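# Hold a stand-up pouch's two lips apart with both grippers

## Task

Take the stand-up pouch by its two lips, which are the loose flaps sitting above the zip-lock seal. Each gripper must hold a different lip; pinching both flaps together in one gripper does not count. Each lip has to sit deep between its gripper's pads and above the seal. Where they are held, pull the free edges of the lips at least a thumb's width apart. When finished, the pouch must stand upright with its base on the table, its top sagging by less than a thumb's width, and no other object on the table touching it. Keep the lips held apart at the end.

## Robot and tools

Robot: two 6-joint arms, left_arm and right_arm, each with a parallel gripper. The names are just labels and do not say which side of an image an arm shows up on.

World frame: shared by both arms. The origin is on the table surface midway between the arms. +z is up, +x reaches out over the table, and left_arm sits on the +y side. Each gripper's fingers point along its own +z axis and close along its own y axis. The reported end_effector_position is the point between the finger pads, about 1 cm short of the fingertips. At long reach the printed position can be somewhat off.

Tool execute_actions, argument actions: a list holding one action, one wait, or nothing.
- Empty list, {"actions": []}: sends nothing and just returns the current state.
- Action: {"rows": [[...]], "steps": N}. N is 1 to 15 control steps of 1/30 s each, default 15. Each row is used for one step, and the last row repeats if there are fewer rows than steps.
- Wait: {"steps": N} with no rows, N up to 300. It returns once N steps have passed since the previous result, and time spent replying counts toward them.
- Optional pictures (true/false) decides whether camera images come back. By default they do.
A refused call sends the robot nothing.

Row layout: one list of 14 numbers, each in [-1, 1], always covering both arms. The first 7 are left_arm: waist, shoulder, elbow, wrist pitch, wrist yaw, wrist roll, then opening. The next 7 are the same for right_arm.

The six joint values are offsets, not poses. Each is counted from that arm's joint angles in the most recent result that printed them. Before any such result in the scene, and for later calls within one reply, they are counted from the angles at the start of the action. They are never counted from the previous row. A value of 1.0 equals 1.202 rad for the waist, 1.258 for the shoulder, 1.238 for the elbow, 2.073 for wrist pitch, and 2.022 for both wrist yaw and wrist roll.

Stated joint ranges in rad:
- waist -2.618 to 3.054
- shoulder 0.000 to 3.142
- elbow 0.000 to 3.142
- wrist pitch -1.571 to 1.571
- wrist yaw -1.571 to 1.571
- wrist roll -2.094 to 2.094
The true limits may differ by up to 0.036 rad either way. A request more than 0.036 rad outward past a stated end is refused. A request past the real end is clipped to that end, and the result then says "joint sent to its limit". That line can refer to an earlier action that is still running. If the line is absent, the joint may still be at its limit.

An all-zero row is not a pause: it drives the arms back to the reference angles. Friction can leave a joint up to about 0.031 rad short of its target, and very small moves may do nothing.

Speed is capped. Each joint's target is kept close to its measured angle: 0.202 rad for the waist, 0.258 shoulder, 0.238 elbow, 0.573 wrist pitch, 0.522 wrist yaw and roll. If a step would move a gripper more than 70 mm from where it is, that arm's targets are scaled back. Arms keep heading to the last target while you think or wait. They stop once motion has nearly ceased or any step is HELD.

Opening, the 7th value per arm, is absolute: +1 fully open, -1 closed. grip_measured reports the actual opening on the same scale, and each gripper may be off by about 1 mm, consistently. To hold something, command about 0.03 below grip_measured for a firm grip, or less below for a gentle one. Per-pad force tops out around 50 to 62 N, and less for parts thinner than about 2 mm, such as film. Pads can spike harder on first contact.

Result lines:
- `left_arm: …` | `right_arm: …` gives each gripper's position in metres and its orientation as a wxyz quaternion, in the world frame.
- Joint positions / Joint velocities: per arm, the six joints in column order (rad, rad/s), then the pad gap in metres (0.094 when fully open).
- "joint command not followed": the clearance check altered or blocked joint targets on some steps; the rest of the row still ran.
- HELD: marks steps where all or part of your row was not sent.
- MOTOR HOT: appears from 75 °C. At 90 °C that arm halts for 10 s (OVER-TEMPERATURE FAULT). At 100 °C the arm loses power and drops. Holding loads heats motors, even while idle.

Cameras: cam_head_left, cam_head_right and cam_high (896x504), and cam_left_wrist and cam_right_wrist (504x504 fisheye). Calibration lines give K, distortion and T_world_to_cam in metres; they may be off by a few degrees and millimetres. zoom_image takes camera (one of those names) and region [x0, y0, x1, y1] in that image's pixels, origin top-left, at most 504x504. It returns a close-up of the latest picture.

finished_scene takes scene, the current scene's integer number. Answering without any tool call ends everything.

Avoid: knocking rigid items off the table, arms colliding or pushing on each other, dropping or slamming things, and hard shoves. A loose object may occasionally get a brief push from outside. The simulation keeps running while you compose replies.

Each tool is called after ">>>" as a command line: name --argument value for each argument, lists and objects as JSON in quotes; but a table of rows of numbers goes row by row, as --pt "numbers of a row", without its own name.

## Session

>>> execute_actions --actions '[]'

Scene clock: 0.00 s of 4400.00 s.
left_arm: end_effector_position=(+0.5127, +0.2897, +0.3040) grip_measured=+1.000 end_effector_quat_wxyz=(+0.583, +0.441, +0.682, +0.024) | right_arm: end_effector_position=(+0.4102, -0.7384, +0.2042) grip_measured=+1.000 end_effector_quat_wxyz=(+0.322, -0.420, +0.589, -0.611)
Joint positions: left_arm=[ 0.381  1.838  1.681 -0.26   0.66   0.881  0.094] | right_arm=[-0.871  1.882  1.012  0.818 -0.499 -1.73   0.094]
Joint velocities: left_arm=[-0.002 -0.002 -0.002  0.051  0.022 -0.037  0.   ] | right_arm=[-0.002 -0.007 -0.002  0.007  0.007  0.022  0.   ]
Motor temperatures (°C, as the motors report them): left_arm=[25 33 41 31 28 26] | right_arm=[27 51 38 38 25 26]
camera_calibration (this result's frames):
cam_left_wrist: T_world_to_cam=[[-0.571413, -0.686337, -0.44992, 0.62811], [-0.384851, 0.708323, -0.59175, 0.195513], [0.724829, -0.164981, -0.668883, -0.0262932], [0, 0, 0, 1]] pos_world=[0.453212, 0.288271, 0.380707]
cam_right_wrist: T_world_to_cam=[[0.106486, 0.191723, 0.975655, -0.0997488], [-0.771251, -0.603379, 0.202744, -0.128886], [0.627561, -0.774065, 0.0836153, -0.715499], [0, 0, 0, 1]] pos_world=[0.360237, -0.612485, 0.183278]

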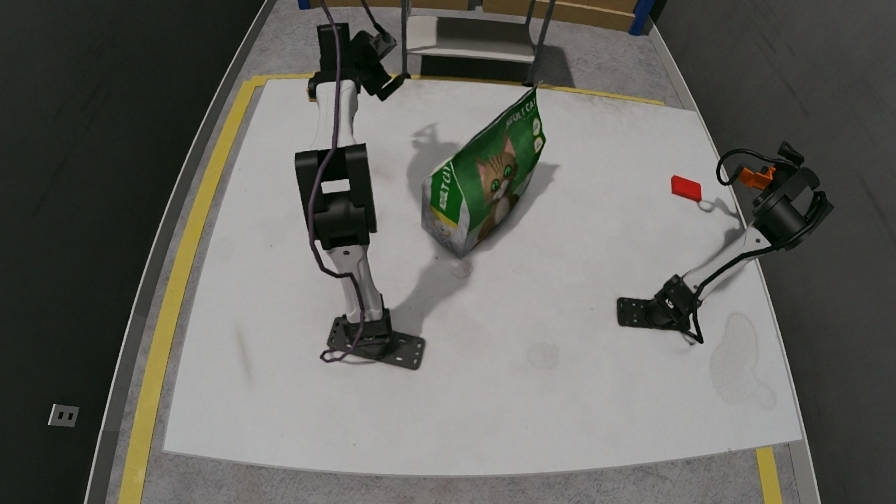

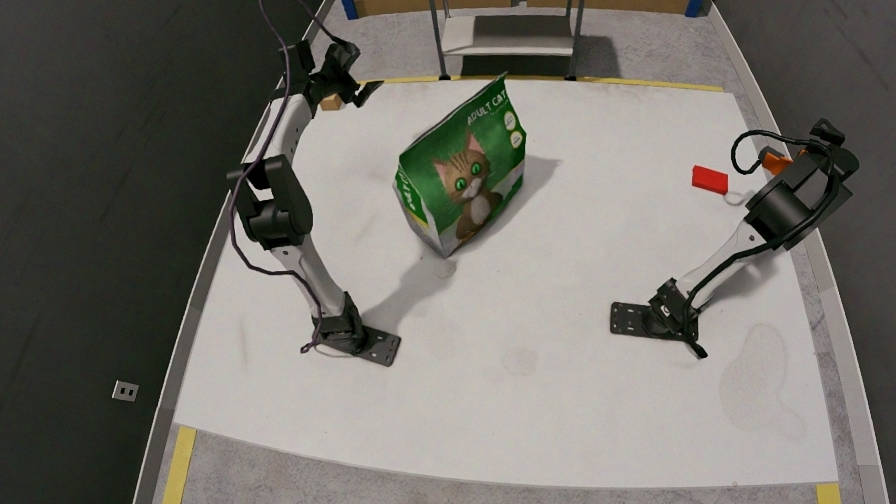

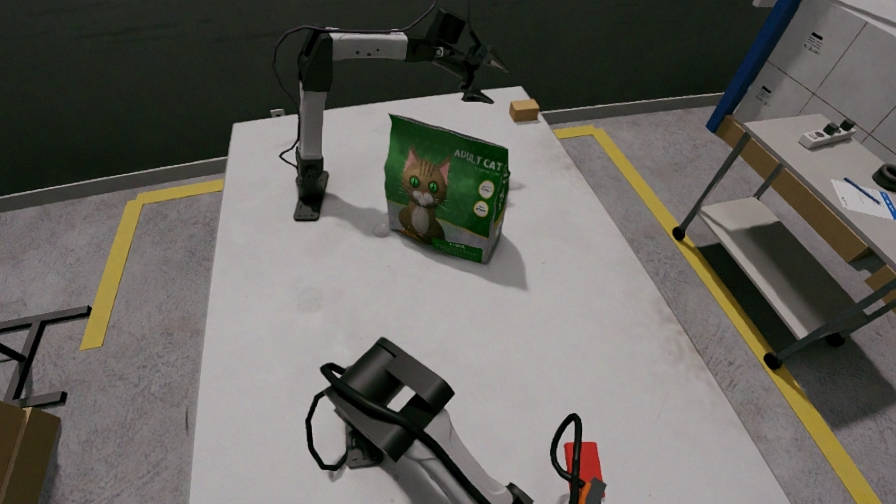

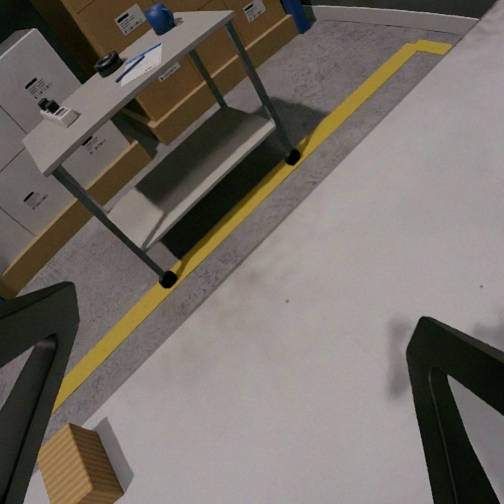

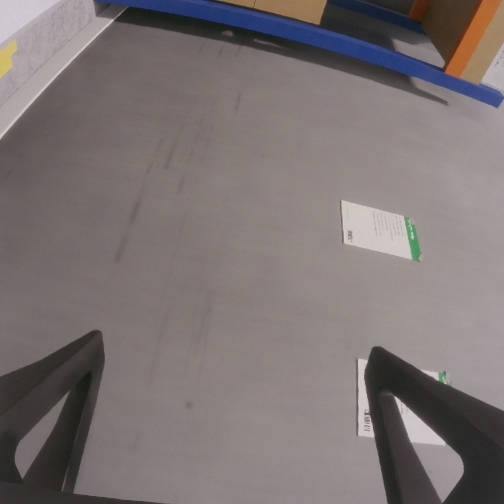

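>>> zoom_image --camera "cam_head_left" --region '[400, 70, 580, 270]'

>>> zoom_image --camera "cam_head_right" --region '[370, 60, 550, 270]'

>>> zoom_image --camera "cam_high" --region '[360, 90, 540, 280]'

Region (400, 70, 580, 270) of cam_head_left's 896x504 image, scaled by 2.520, with more detail than that image has; it fills the left 454 columns of this view, and the rest is white.

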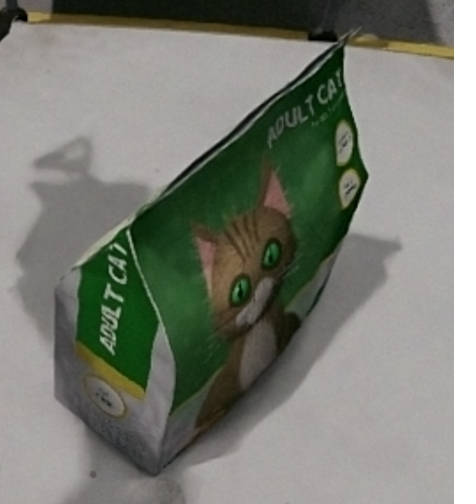

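Region (370, 60, 550, 270) of cam_head_right's 896x504 image, scaled by 2.400, with more detail than that image has; it fills the left 432 columns of this view, and the rest is white.

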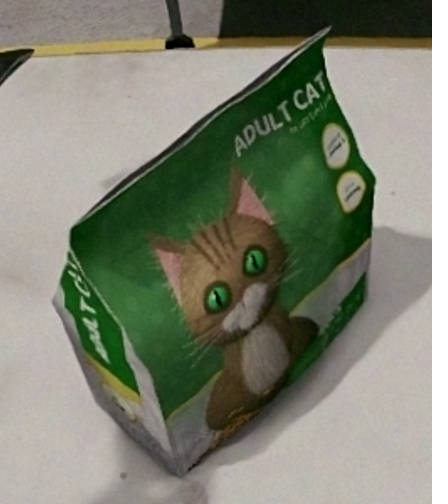

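Region (360, 90, 540, 280) of cam_high's 896x504 image, scaled by 2.653, with more detail than that image has; it fills the left 477 columns of this view, and the rest is white.

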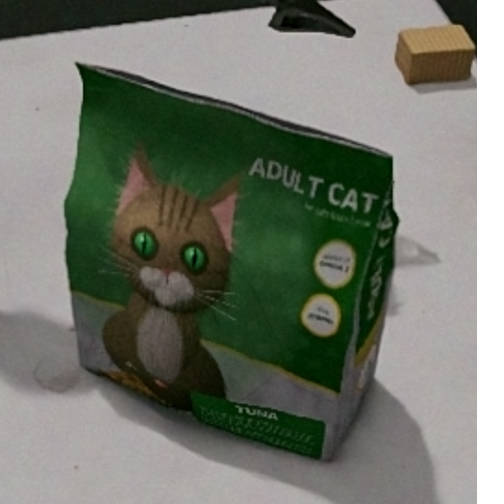

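>>> execute_actions --actions '[{"rows": [[-0.25,-0.392,-0.004,-0.348,-0.224,-0.358,1, 0.7,-0.143,0.854,-0.25,0.247,1,-0.7]], "steps": 15}]' --pictures false

Scene clock: 120.50 s of 4400.00 s.
left_arm: end_effector_position=(+0.3268, +0.2119, +0.4035) grip_measured=+1.000 end_effector_quat_wxyz=(+0.515, +0.218, +0.825, -0.085) | right_arm: end_effector_position=(+0.5494, -0.5901, +0.4326) grip_measured=-0.698 end_effector_quat_wxyz=(+0.603, -0.192, +0.603, -0.486)
Joint positions: left_arm=[ 0.081  1.302  1.691 -0.878  0.26   0.231  0.094] | right_arm=[-0.378  1.76   1.562  0.4   -0.1   -0.966  0.014]
Joint velocities: left_arm=[-0.022 -0.017 -0.012 -0.315 -0.3   -0.462  0.   ] | right_arm=[ 0.96  -0.022  1.057 -0.3    0.315  1.326  0.   ]
Motor temperatures (°C, as the motors report them): left_arm=[25 53 51 42 28 26] | right_arm=[27 59 43 44 25 26]
Steps of this call (steps 1 to 90: nothing new was sent; then 117.00 s passed at rest; steps 91 to 105: all 15 steps of this action). Readings (joint positions):
91: left_arm=[0.369 1.823 1.680 -0.296 0.614 0.835] | right_arm=[-0.859 1.871 1.029 0.761 -0.451 -1.683]
92: left_arm=[0.350 1.795 1.675 -0.373 0.556 0.773] | right_arm=[-0.835 1.861 1.062 0.680 -0.386 -1.621]
94: left_arm=[0.286 1.723 1.672 -0.502 0.477 0.661] | right_arm=[-0.769 1.832 1.138 0.584 -0.299 -1.511]
98: left_arm=[0.141 1.538 1.672 -0.679 0.379 0.466] | right_arm=[-0.624 1.784 1.295 0.485 -0.194 -1.307]
105: the state above

>>> execute_actions --actions '[{"rows": [[-0.26,0.034,-0.012,-0.05,-0.026,-0.037,1, 0.8,-0.046,0.41,-0.708,0.05,1,-0.7]], "steps": 15}]' --pictures false

Scene clock: 125.70 s of 4400.00 s.
left_arm: end_effector_position=(+0.2840, +0.1119, +0.3740) grip_measured=+1.000 end_effector_quat_wxyz=(+0.443, +0.310, +0.826, -0.159) | right_arm: end_effector_position=(+0.5067, -0.1665, +0.4774) grip_measured=-0.698 end_effector_quat_wxyz=(+0.520, +0.192, +0.742, +0.377)
Joint positions: left_arm=[-0.236  1.335  1.691 -0.962  0.215  0.16   0.094] | right_arm=[ 0.471  1.692  2.064 -0.548  0.004  0.881  0.014]
Joint velocities: left_arm=[-0.007 -0.012 -0.007 -0.022  0.007  0.007  0.   ] | right_arm=[ 0.965 -0.002  0.012 -1.927 -0.051  0.593 -0.   ]
Motor temperatures (°C, as the motors report them): left_arm=[25 51 50 42 28 26] | right_arm=[27 59 43 43 25 26]
Steps of this call (steps 1 to 60: the robot went on to your last target; steps 61 to 141: nothing new was sent; steps 142 to 156: all 15 steps of this action). Readings (joint positions):
142: left_arm=[0.058 1.335 1.691 -0.961 0.200 0.161] | right_arm=[-0.024 1.694 2.063 0.276 -0.002 0.322]
143: left_arm=[0.004 1.335 1.691 -0.961 0.193 0.160] | right_arm=[-0.000 1.690 2.064 0.223 0.003 0.378]
145: left_arm=[-0.133 1.335 1.691 -0.961 0.197 0.160] | right_arm=[0.068 1.690 2.064 0.114 0.004 0.485]
149: left_arm=[-0.236 1.335 1.691 -0.962 0.217 0.160] | right_arm=[0.214 1.692 2.064 -0.128 0.004 0.682]
156: the state above

>>> execute_actions --actions '[{"rows": [[0,0,0,0,0,0,1, 0.489,0.008,0.004,-0.25,0,0.341,-0.7]], "steps": 15}]'

Scene clock: 128.40 s of 4400.00 s.
left_arm: end_effector_position=(+0.2840, +0.1119, +0.3740) grip_measured=+1.000 end_effector_quat_wxyz=(+0.443, +0.310, +0.826, -0.159) | right_arm: end_effector_position=(+0.2915, +0.0234, +0.3619) grip_measured=-0.698 end_effector_quat_wxyz=(+0.127, +0.249, +0.870, +0.405)
Joint positions: left_arm=[-0.236  1.335  1.691 -0.962  0.215  0.16   0.094] | right_arm=[ 1.071  1.697  2.064 -1.06  -0.007  1.539  0.014]
Joint velocities: left_arm=[-0.007 -0.002  0.002 -0.007 -0.022  0.007  0.   ] | right_arm=[-0.056 -0.007 -0.017  0.007  0.037  0.183  0.   ]
Motor temperatures (°C, as the motors report them): left_arm=[25 50 50 42 28 26] | right_arm=[27 58 43 43 25 26]
Steps of this call (steps 1 to 45: the robot went on to your last target; steps 46 to 66: nothing new was sent; steps 67 to 81: all 15 steps of this action). Readings (joint positions):
67: left_arm=[-0.236 1.335 1.691 -0.962 0.215 0.160] | right_arm=[0.604 1.692 2.064 -1.060 0.007 1.114]
68: left_arm=[-0.236 1.335 1.691 -0.962 0.215 0.160] | right_arm=[0.641 1.692 2.064 -1.060 0.016 1.197]
70: left_arm=[-0.236 1.335 1.691 -0.962 0.215 0.160] | right_arm=[0.756 1.693 2.064 -1.060 0.016 1.317]
74: left_arm=[-0.236 1.335 1.691 -0.962 0.215 0.160] | right_arm=[1.003 1.697 2.064 -1.060 0.008 1.455]
81: the state above
camera_calibration (this result's frames):
cam_left_wrist: T_world_to_cam=[[-0.59177, -0.801311, 0.0877962, 0.224475], [-0.733216, 0.489801, -0.471687, 0.35337], [0.334965, -0.343504, -0.877384, 0.365643], [0, 0, 0, 1]] pos_world=[0.269456, 0.132393, 0.467781]
cam_right_wrist: T_world_to_cam=[[-0.271349, -0.615053, -0.740323, 0.363071], [-0.962476, 0.175915, 0.206626, 0.243341], [0.00314766, 0.768611, -0.639708, 0.343186], [0, 0, 0, 1]] pos_world=[0.331649, -0.0832757, 0.438048]

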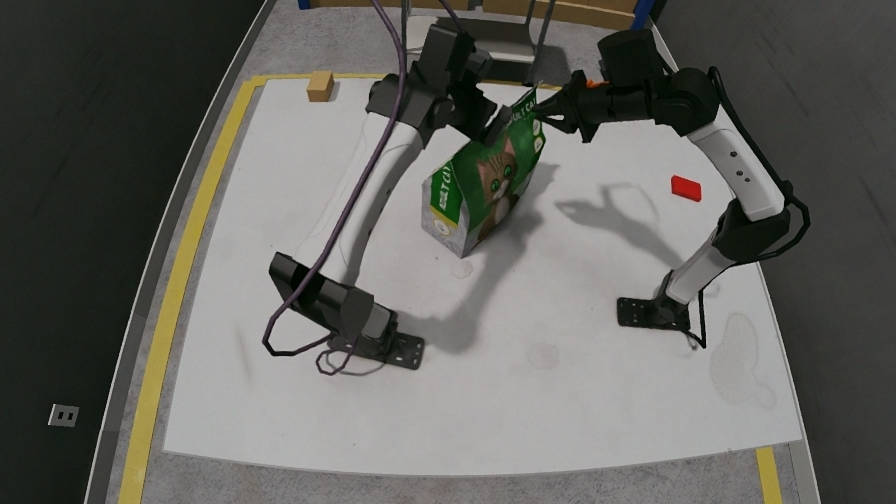

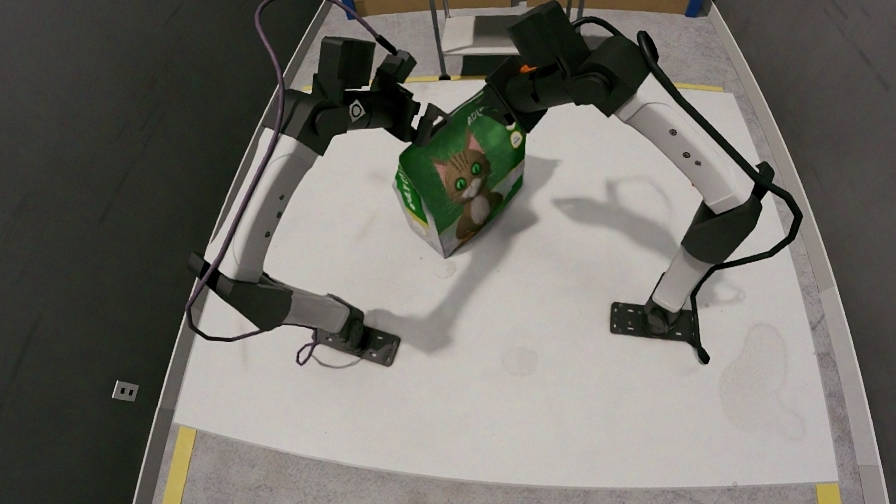

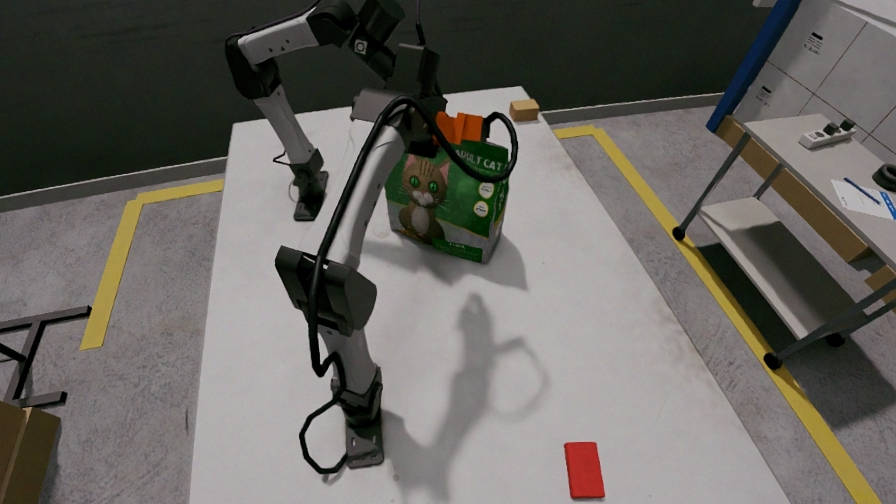

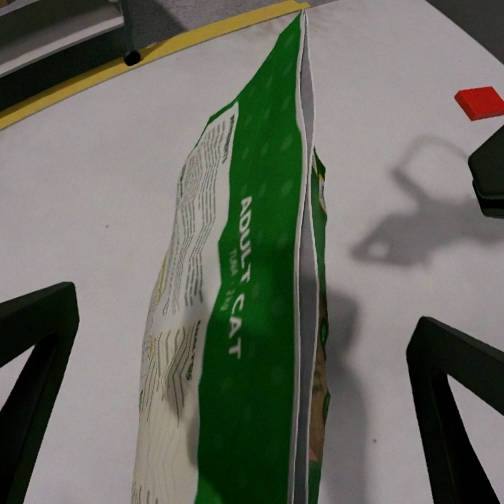

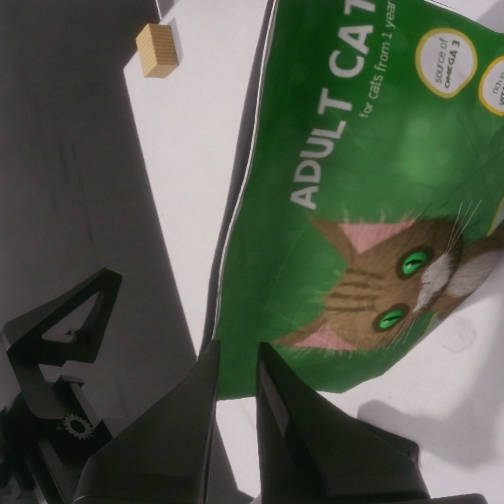

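>>> zoom_image --camera "cam_left_wrist" --region '[230, 250, 390, 504]'

Region (230, 250, 390, 504) of cam_left_wrist's 504x504 image, scaled by 1.984, with more detail than that image has; it fills the left 317 columns of this view, and the rest is white.

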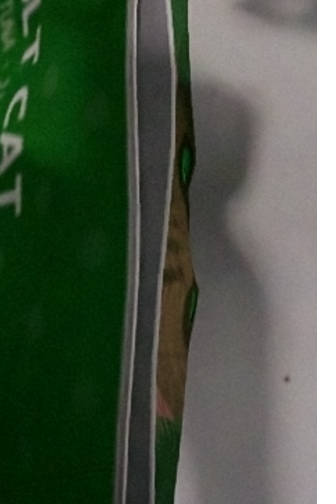

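>>> execute_actions --actions '[{"rows": [[-0.072,0,0,0.01,-0.04,-0.027,-0.79, 0,0,0,0,0,0.016,-0.7],[-0.072,0,0,0.01,-0.04,-0.027,-0.79, 0,0,0,0,0,0.016,-0.7],[-0.072,0,0,0.01,-0.04,-0.027,-0.79, 0,0,0,0,0,0.016,-0.7],[-0.072,-0.01,-0.03,0.015,-0.04,-0.027,-0.79, 0,0,0,0,0,0.016,-0.7],[-0.072,-0.02,-0.06,0.02,-0.04,-0.027,-0.79, 0,0,0,0,0,0.016,-0.7],[-0.072,-0.03,-0.085,0.025,-0.04,-0.027,-0.79, 0,0,0,0,0,0.016,-0.7],[-0.072,-0.036,-0.105,0.027,-0.04,-0.027,-0.79, 0,0,0,0,0,0.016,-0.7]], "steps": 15}]'

>>> zoom_image --camera "cam_left_wrist" --region '[170, 220, 370, 420]'

Scene clock: 172.50 s of 4400.00 s.
left_arm: end_effector_position=(+0.2733, +0.0984, +0.3456) grip_measured=-0.788 end_effector_quat_wxyz=(+0.423, +0.310, +0.837, -0.154) | right_arm: end_effector_position=(+0.2922, +0.0229, +0.3619) grip_measured=-0.698 end_effector_quat_wxyz=(+0.124, +0.260, +0.867, +0.406)
Joint positions: left_arm=[-0.315  1.303  1.577 -0.918  0.144  0.112  0.01 ] | right_arm=[ 1.07   1.697  2.064 -1.06  -0.006  1.562  0.014]
Joint velocities: left_arm=[ 0.007  0.007  0.012  0.022  0.022 -0.022 -0.001] | right_arm=[-0.007  0.002 -0.007 -0.081  0.007  0.051  0.   ]
Motor temperatures (°C, as the motors report them): left_arm=[25 42 50 43 28 26] | right_arm=[27 54 43 43 25 26]
Steps of this call (steps 1 to 30: the robot went on to your last target; steps 31 to 120: nothing new was sent; then 39.60 s passed at rest; steps 121 to 135: all 15 steps of this action). Readings (joint positions):
121: left_arm=[-0.246 1.335 1.691 -0.961 0.200 0.152] | right_arm=[1.070 1.697 2.064 -1.060 -0.006 1.561]
122: left_arm=[-0.266 1.335 1.691 -0.958 0.184 0.143] | right_arm=[1.070 1.697 2.064 -1.060 -0.006 1.561]
124: left_arm=[-0.303 1.334 1.688 -0.952 0.172 0.131] | right_arm=[1.070 1.697 2.064 -1.060 -0.006 1.561]
128: left_arm=[-0.315 1.306 1.608 -0.920 0.156 0.119] | right_arm=[1.070 1.697 2.064 -1.060 -0.006 1.562]
135: the state above
camera_calibration (this result's frames):
cam_left_wrist: T_world_to_cam=[[-0.584032, -0.806577, 0.091322, 0.206945], [-0.753668, 0.49703, -0.430054, 0.329221], [0.301482, -0.319992, -0.898172, 0.353681], [0, 0, 0, 1]] pos_world=[0.262357, 0.11646, 0.440351]
cam_right_wrist: T_world_to_cam=[[-0.292155, -0.60335, -0.742034, 0.369398], [-0.956343, 0.190273, 0.221822, 0.236512], [0.00735245, 0.774445, -0.632599, 0.339626], [0, 0, 0, 1]] pos_world=[0.331611, -0.0851466, 0.436489]

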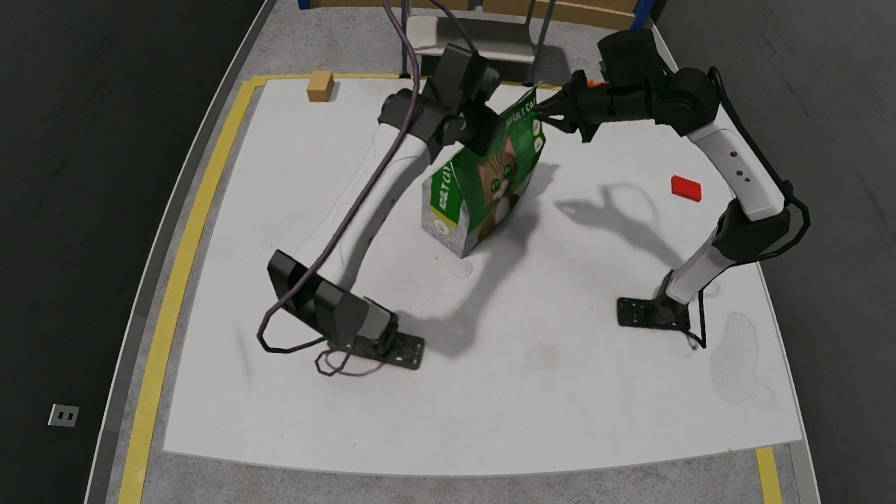

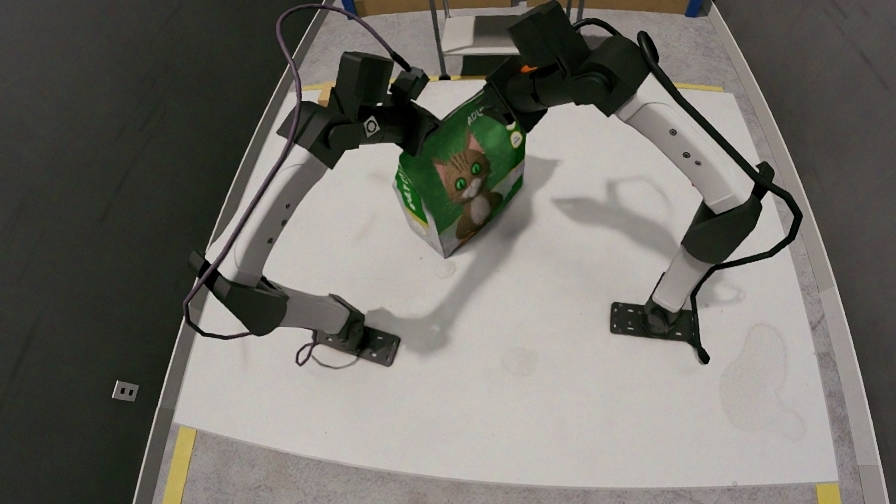

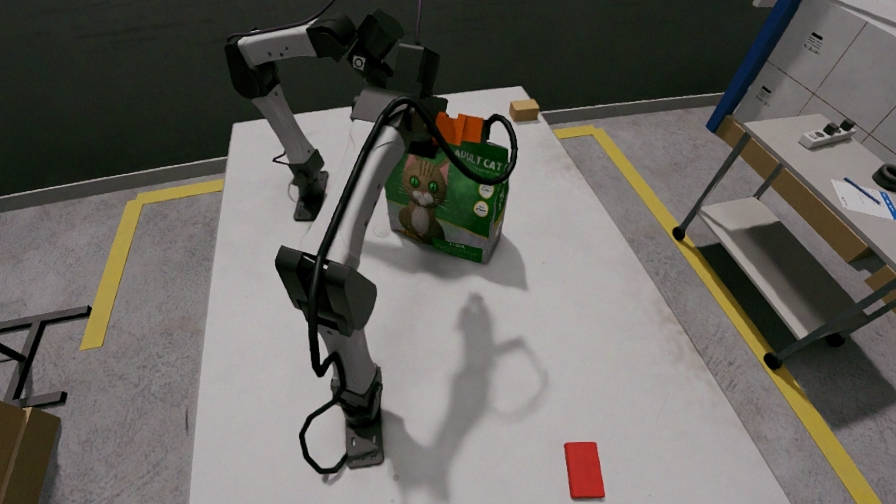

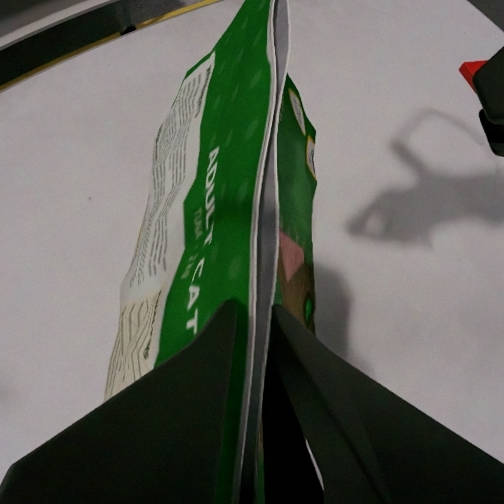

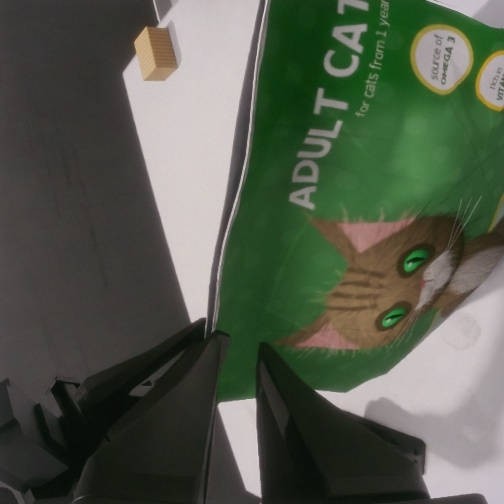

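Region (170, 220, 370, 420) of cam_left_wrist's 504x504 image, scaled by 2.520, with more detail than that image has.

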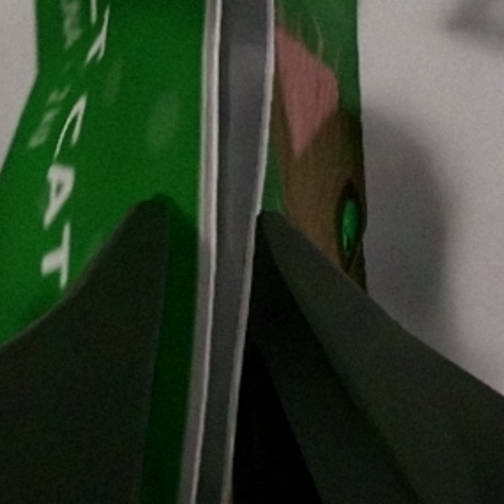

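>>> execute_actions --actions '[]'

Scene clock: 188.37 s of 4400.00 s.
left_arm: end_effector_position=(+0.2734, +0.0985, +0.3457) grip_measured=-0.788 end_effector_quat_wxyz=(+0.423, +0.309, +0.838, -0.154) | right_arm: end_effector_position=(+0.2922, +0.0229, +0.3619) grip_measured=-0.698 end_effector_quat_wxyz=(+0.124, +0.260, +0.867, +0.406)
Joint positions: left_arm=[-0.315  1.303  1.577 -0.918  0.144  0.11   0.01 ] | right_arm=[ 1.07   1.697  2.064 -1.06  -0.006  1.562  0.014]
Joint velocities: left_arm=[ 0.002 -0.002  0.002 -0.007 -0.037 -0.007 -0.   ] | right_arm=[-0.007 -0.002 -0.002 -0.037 -0.007 -0.066  0.   ]
Motor temperatures (°C, as the motors report them): left_arm=[25 42 49 44 28 26] | right_arm=[27 54 43 43 25 26]
Steps of this call (steps 1 to 15: the robot went on to your last target; steps 16 to 110: nothing new was sent; then 12.20 s passed at rest). Readings (joint positions):
1: left_arm=[-0.315 1.303 1.577 -0.918 0.144 0.112] | right_arm=[1.070 1.697 2.064 -1.060 -0.006 1.562]
2: left_arm=[-0.315 1.303 1.577 -0.918 0.144 0.112] | right_arm=[1.070 1.697 2.064 -1.060 -0.006 1.562]
4: left_arm=[-0.315 1.303 1.577 -0.918 0.144 0.111] | right_arm=[1.070 1.697 2.064 -1.060 -0.006 1.562]
8: left_arm=[-0.315 1.303 1.577 -0.918 0.144 0.111] | right_arm=[1.070 1.697 2.064 -1.060 -0.006 1.562]
110: the state above
All arms were judged still, so your last target was given up. Only a new action makes them travel on or press farther. Fingers that are still opening or closing keep moving.
camera_calibration (this result's frames):
cam_left_wrist: T_world_to_cam=[[-0.582585, -0.807506, 0.0923527, 0.206415], [-0.754719, 0.4953, -0.430206, 0.329815], [0.301652, -0.320332, -0.897994, 0.35365], [0, 0, 0, 1]] pos_world=[0.262493, 0.116609, 0.440401]
cam_right_wrist: T_world_to_cam=[[-0.292155, -0.60335, -0.742034, 0.369398], [-0.956343, 0.190273, 0.221822, 0.236512], [0.00735245, 0.774445, -0.632599, 0.339626], [0, 0, 0, 1]] pos_world=[0.331611, -0.0851466, 0.436489]

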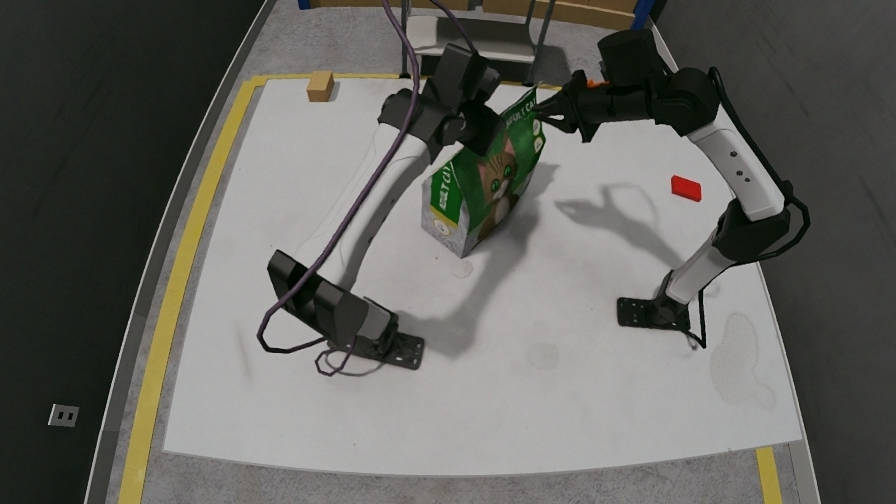

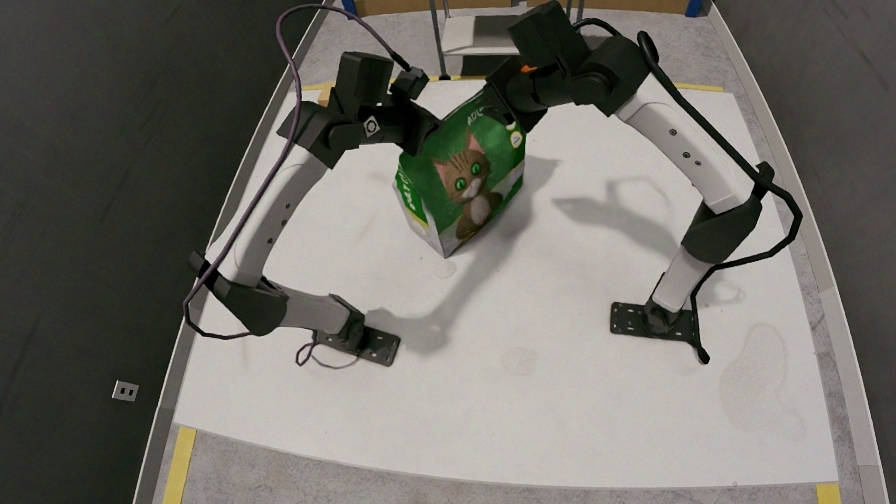

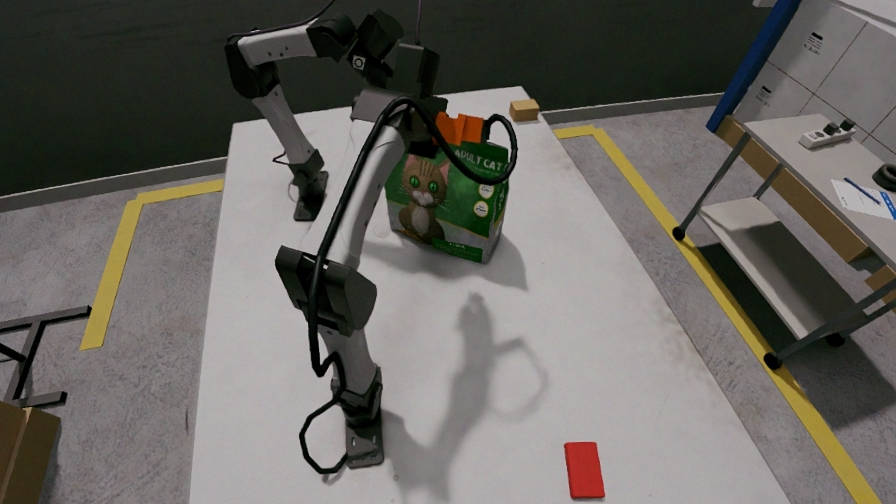

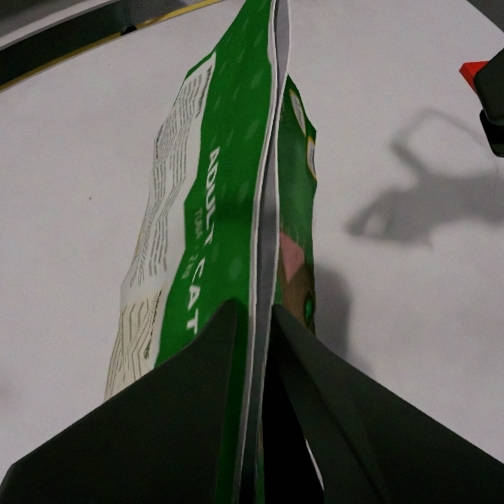

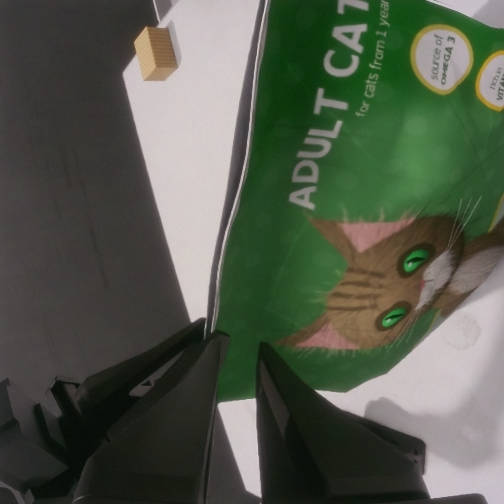

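>>> execute_actions --actions '[{"rows": [[0.016,0,0,0,0,0,-0.79, -0.009,0.184,0.205,-0.014,0,0,-0.7]], "steps": 15}]'

Scene clock: 201.37 s of 4400.00 s.
left_arm: end_effector_position=(+0.2740, +0.0995, +0.3457) grip_measured=-0.788 end_effector_quat_wxyz=(+0.423, +0.307, +0.838, -0.154) | right_arm: end_effector_position=(+0.3252, +0.0716, +0.3358) grip_measured=-0.698 end_effector_quat_wxyz=(+0.118, +0.263, +0.875, +0.390)
Joint positions: left_arm=[-0.311  1.303  1.577 -0.918  0.145  0.11   0.01 ] | right_arm=[ 1.07   1.943  2.294 -1.083 -0.006  1.563  0.014]
Joint velocities: left_arm=[-0.012 -0.022  0.002  0.007  0.095 -0.081 -0.001] | right_arm=[-0.002  0.002  0.002  0.11  -0.051  0.007 -0.   ]
Motor temperatures (°C, as the motors report them): left_arm=[25 41 48 45 28 26] | right_arm=[27 54 43 43 25 26]
Steps of this call (steps 1 to 90: nothing new was sent; then 9.50 s passed at rest; steps 91 to 105: all 15 steps of this action). Readings (joint positions):
91: left_arm=[-0.315 1.303 1.577 -0.918 0.144 0.110] | right_arm=[1.070 1.727 2.111 -1.092 -0.006 1.563]
92: left_arm=[-0.313 1.303 1.577 -0.918 0.144 0.110] | right_arm=[1.070 1.780 2.196 -1.103 -0.006 1.563]
94: left_arm=[-0.311 1.303 1.577 -0.918 0.144 0.110] | right_arm=[1.070 1.863 2.285 -1.073 -0.006 1.563]
98: left_arm=[-0.311 1.303 1.577 -0.918 0.144 0.110] | right_arm=[1.070 1.934 2.294 -1.079 -0.006 1.563]
105: the state above
camera_calibration (this result's frames):
cam_left_wrist: T_world_to_cam=[[-0.580374, -0.808966, 0.0934867, 0.206762], [-0.756284, 0.492855, -0.430266, 0.330515], [0.301995, -0.320417, -0.897848, 0.353665], [0, 0, 0, 1]] pos_world=[0.263158, 0.117688, 0.440418]
cam_right_wrist: T_world_to_cam=[[-0.308576, -0.62559, -0.716531, 0.387354], [-0.95118, 0.198049, 0.236715, 0.257321], [-0.00617828, 0.754595, -0.656162, 0.298851], [0, 0, 0, 1]] pos_world=[0.366133, -0.0341491, 0.412734]

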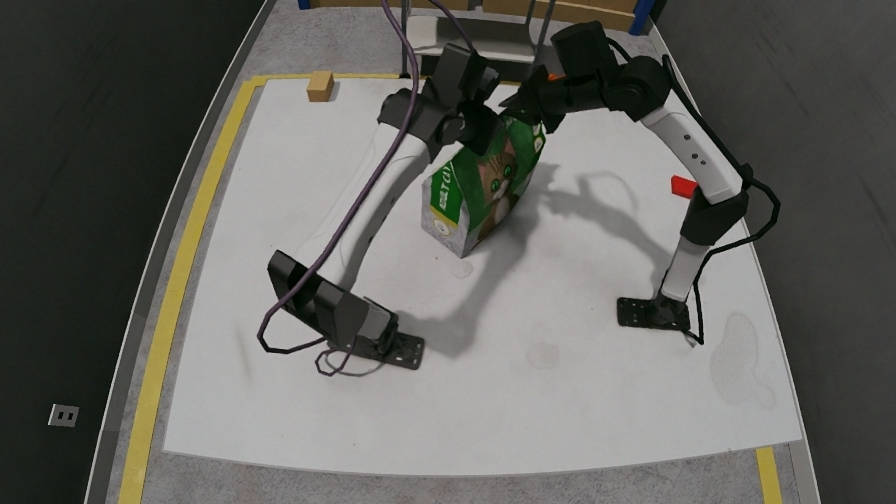

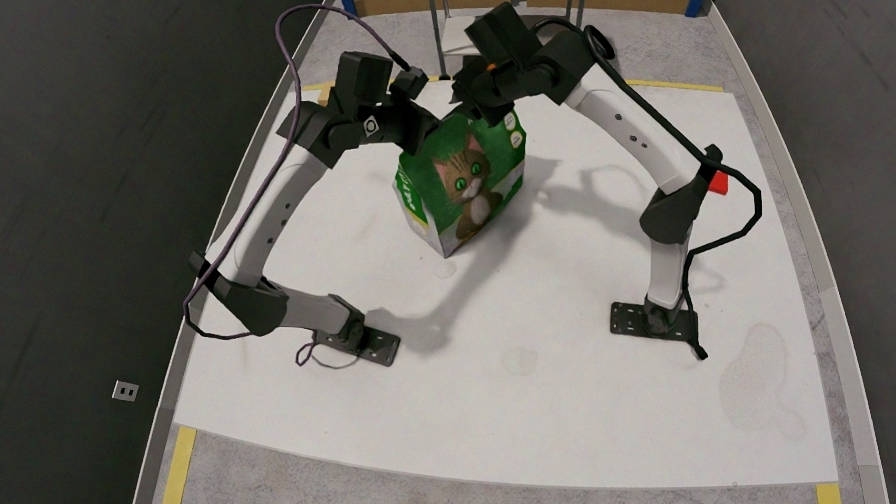

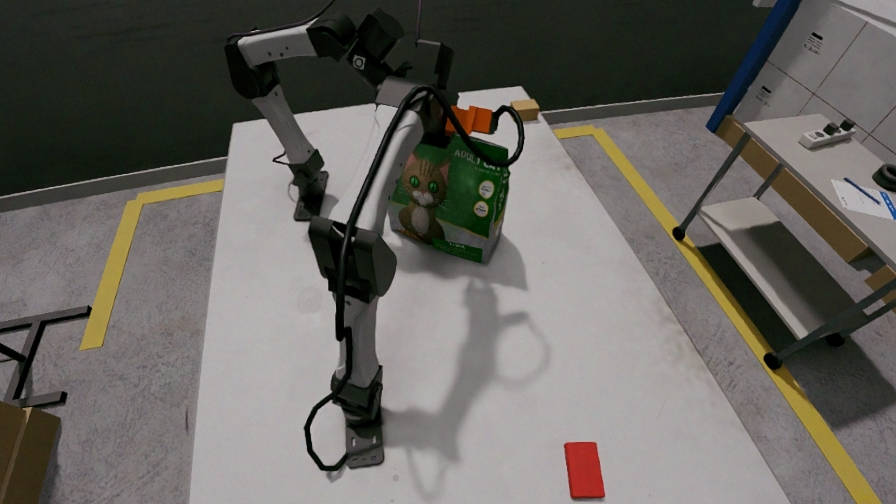

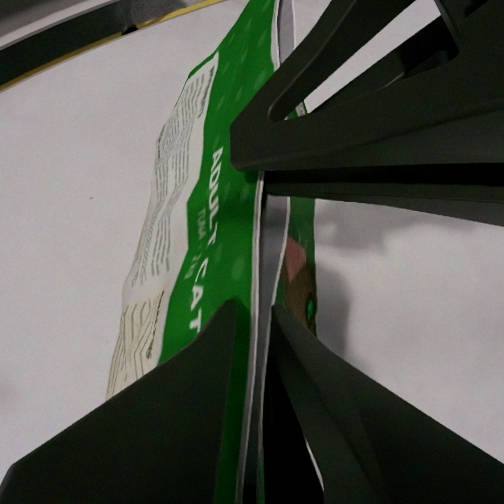

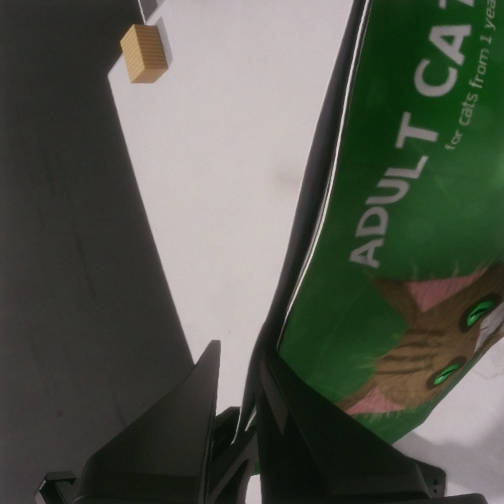

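>>> zoom_image --camera "cam_left_wrist" --region '[190, 140, 350, 400]'

>>> zoom_image --camera "cam_right_wrist" --region '[170, 280, 350, 500]'

Region (190, 140, 350, 400) of cam_left_wrist's 504x504 image, scaled by 1.938, with more detail than that image has; it fills the left 310 columns of this view, and the rest is white.

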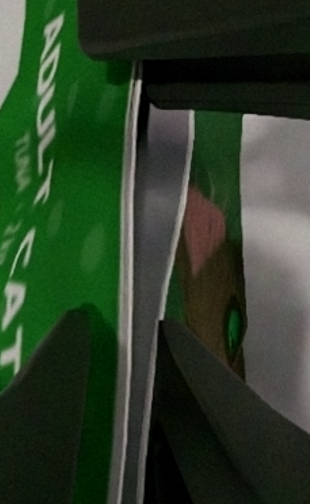

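Region (170, 280, 350, 500) of cam_right_wrist's 504x504 image, scaled by 2.291, with more detail than that image has; it fills the left 412 columns of this view, and the rest is white.

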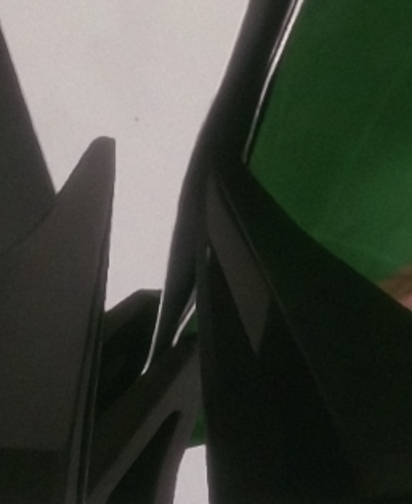

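>>> execute_actions --actions '[{"rows": [[0.02,0,0,0,0,0,-0.79, 0,0,0,0,0,0,-0.7]], "steps": 10}]'

>>> zoom_image --camera "cam_left_wrist" --region '[190, 140, 350, 400]'

Scene clock: 221.43 s of 4400.00 s.
left_arm: end_effector_position=(+0.2751, +0.1009, +0.3460) grip_measured=-0.788 end_effector_quat_wxyz=(+0.424, +0.305, +0.838, -0.155) | right_arm: end_effector_position=(+0.3252, +0.0716, +0.3358) grip_measured=-0.698 end_effector_quat_wxyz=(+0.118, +0.263, +0.875, +0.390)
Joint positions: left_arm=[-0.303  1.303  1.577 -0.917  0.152  0.11   0.01 ] | right_arm=[ 1.07   1.943  2.294 -1.083 -0.006  1.563  0.014]
Joint velocities: left_arm=[ 0.002 -0.017 -0.007 -0.037 -0.007  0.081 -0.   ] | right_arm=[ 0.002  0.007 -0.007  0.007  0.007  0.022  0.   ]
Motor temperatures (°C, as the motors report them): left_arm=[26 40 49 45 28 26] | right_arm=[27 57 44 43 25 26]
Steps of this call (steps 1 to 15: the robot went on to your last target; steps 16 to 110: nothing new was sent; then 16.07 s passed at rest; steps 111 to 120: all 10 steps of this action). Readings (joint positions):
111: left_arm=[-0.310 1.303 1.577 -0.918 0.146 0.110] | right_arm=[1.070 1.943 2.294 -1.083 -0.006 1.563]
112: left_arm=[-0.308 1.303 1.577 -0.918 0.147 0.110] | right_arm=[1.070 1.943 2.294 -1.083 -0.006 1.563]
114: left_arm=[-0.304 1.303 1.577 -0.917 0.149 0.110] | right_arm=[1.070 1.943 2.294 -1.083 -0.006 1.563]
118: left_arm=[-0.303 1.303 1.577 -0.917 0.151 0.110] | right_arm=[1.070 1.943 2.294 -1.083 -0.006 1.563]
120: the state above
camera_calibration (this result's frames):
cam_left_wrist: T_world_to_cam=[[-0.578074, -0.8102, 0.0969911, 0.206767], [-0.757981, 0.489161, -0.431493, 0.332032], [0.302151, -0.322952, -0.896887, 0.353957], [0, 0, 0, 1]] pos_world=[0.264253, 0.119416, 0.440674]
cam_right_wrist: T_world_to_cam=[[-0.308576, -0.62559, -0.716531, 0.387354], [-0.95118, 0.198049, 0.236715, 0.257321], [-0.00617828, 0.754595, -0.656162, 0.298851], [0, 0, 0, 1]] pos_world=[0.366133, -0.0341491, 0.412734]

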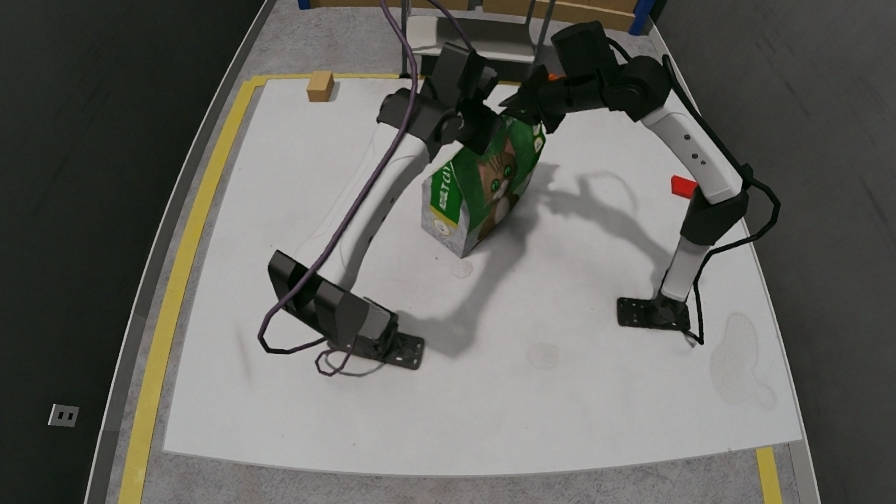

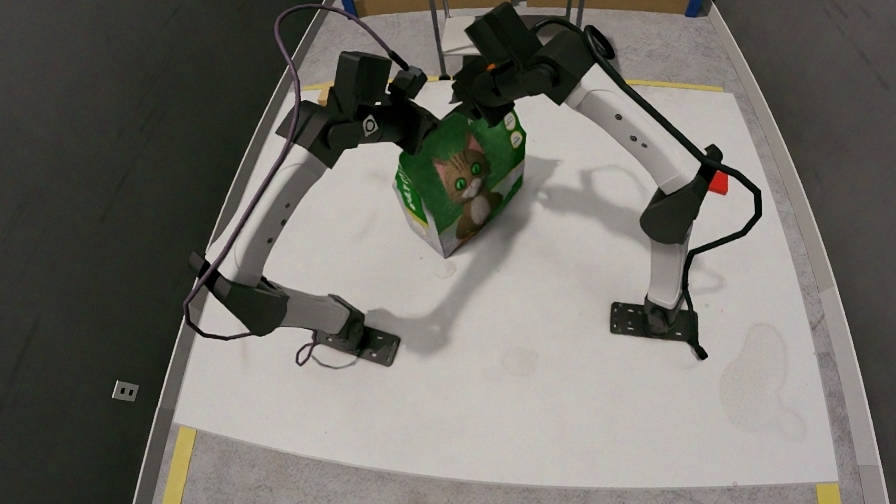

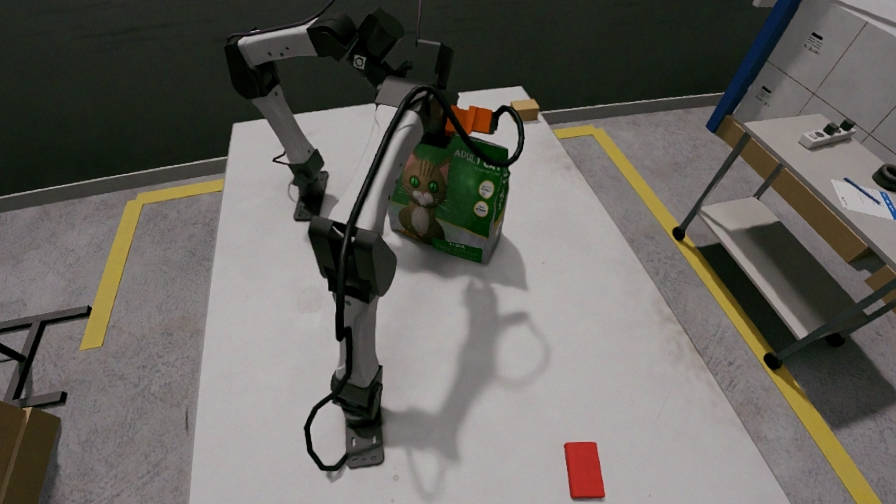

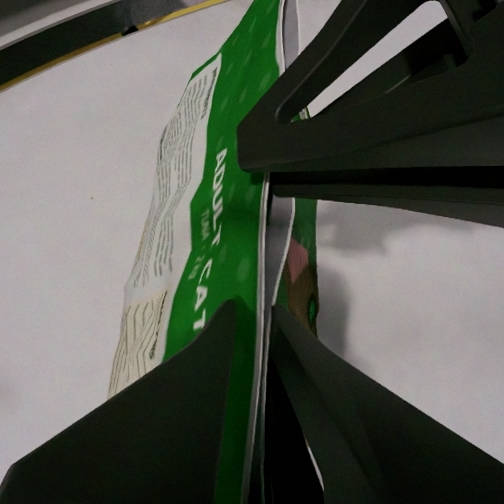

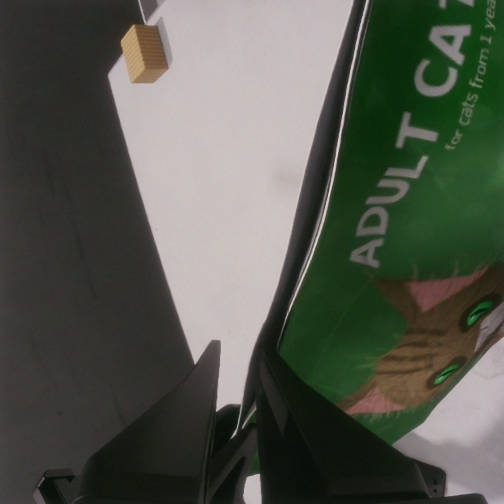

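Region (190, 140, 350, 400) of cam_left_wrist's 504x504 image, scaled by 1.938, with more detail than that image has; it fills the left 310 columns of this view, and the rest is white.

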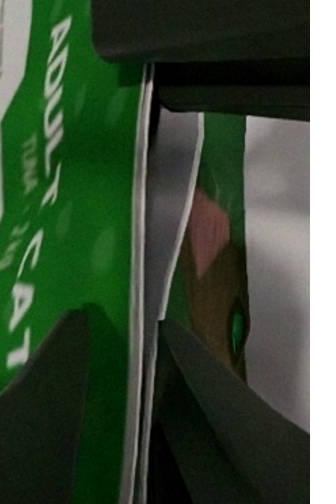

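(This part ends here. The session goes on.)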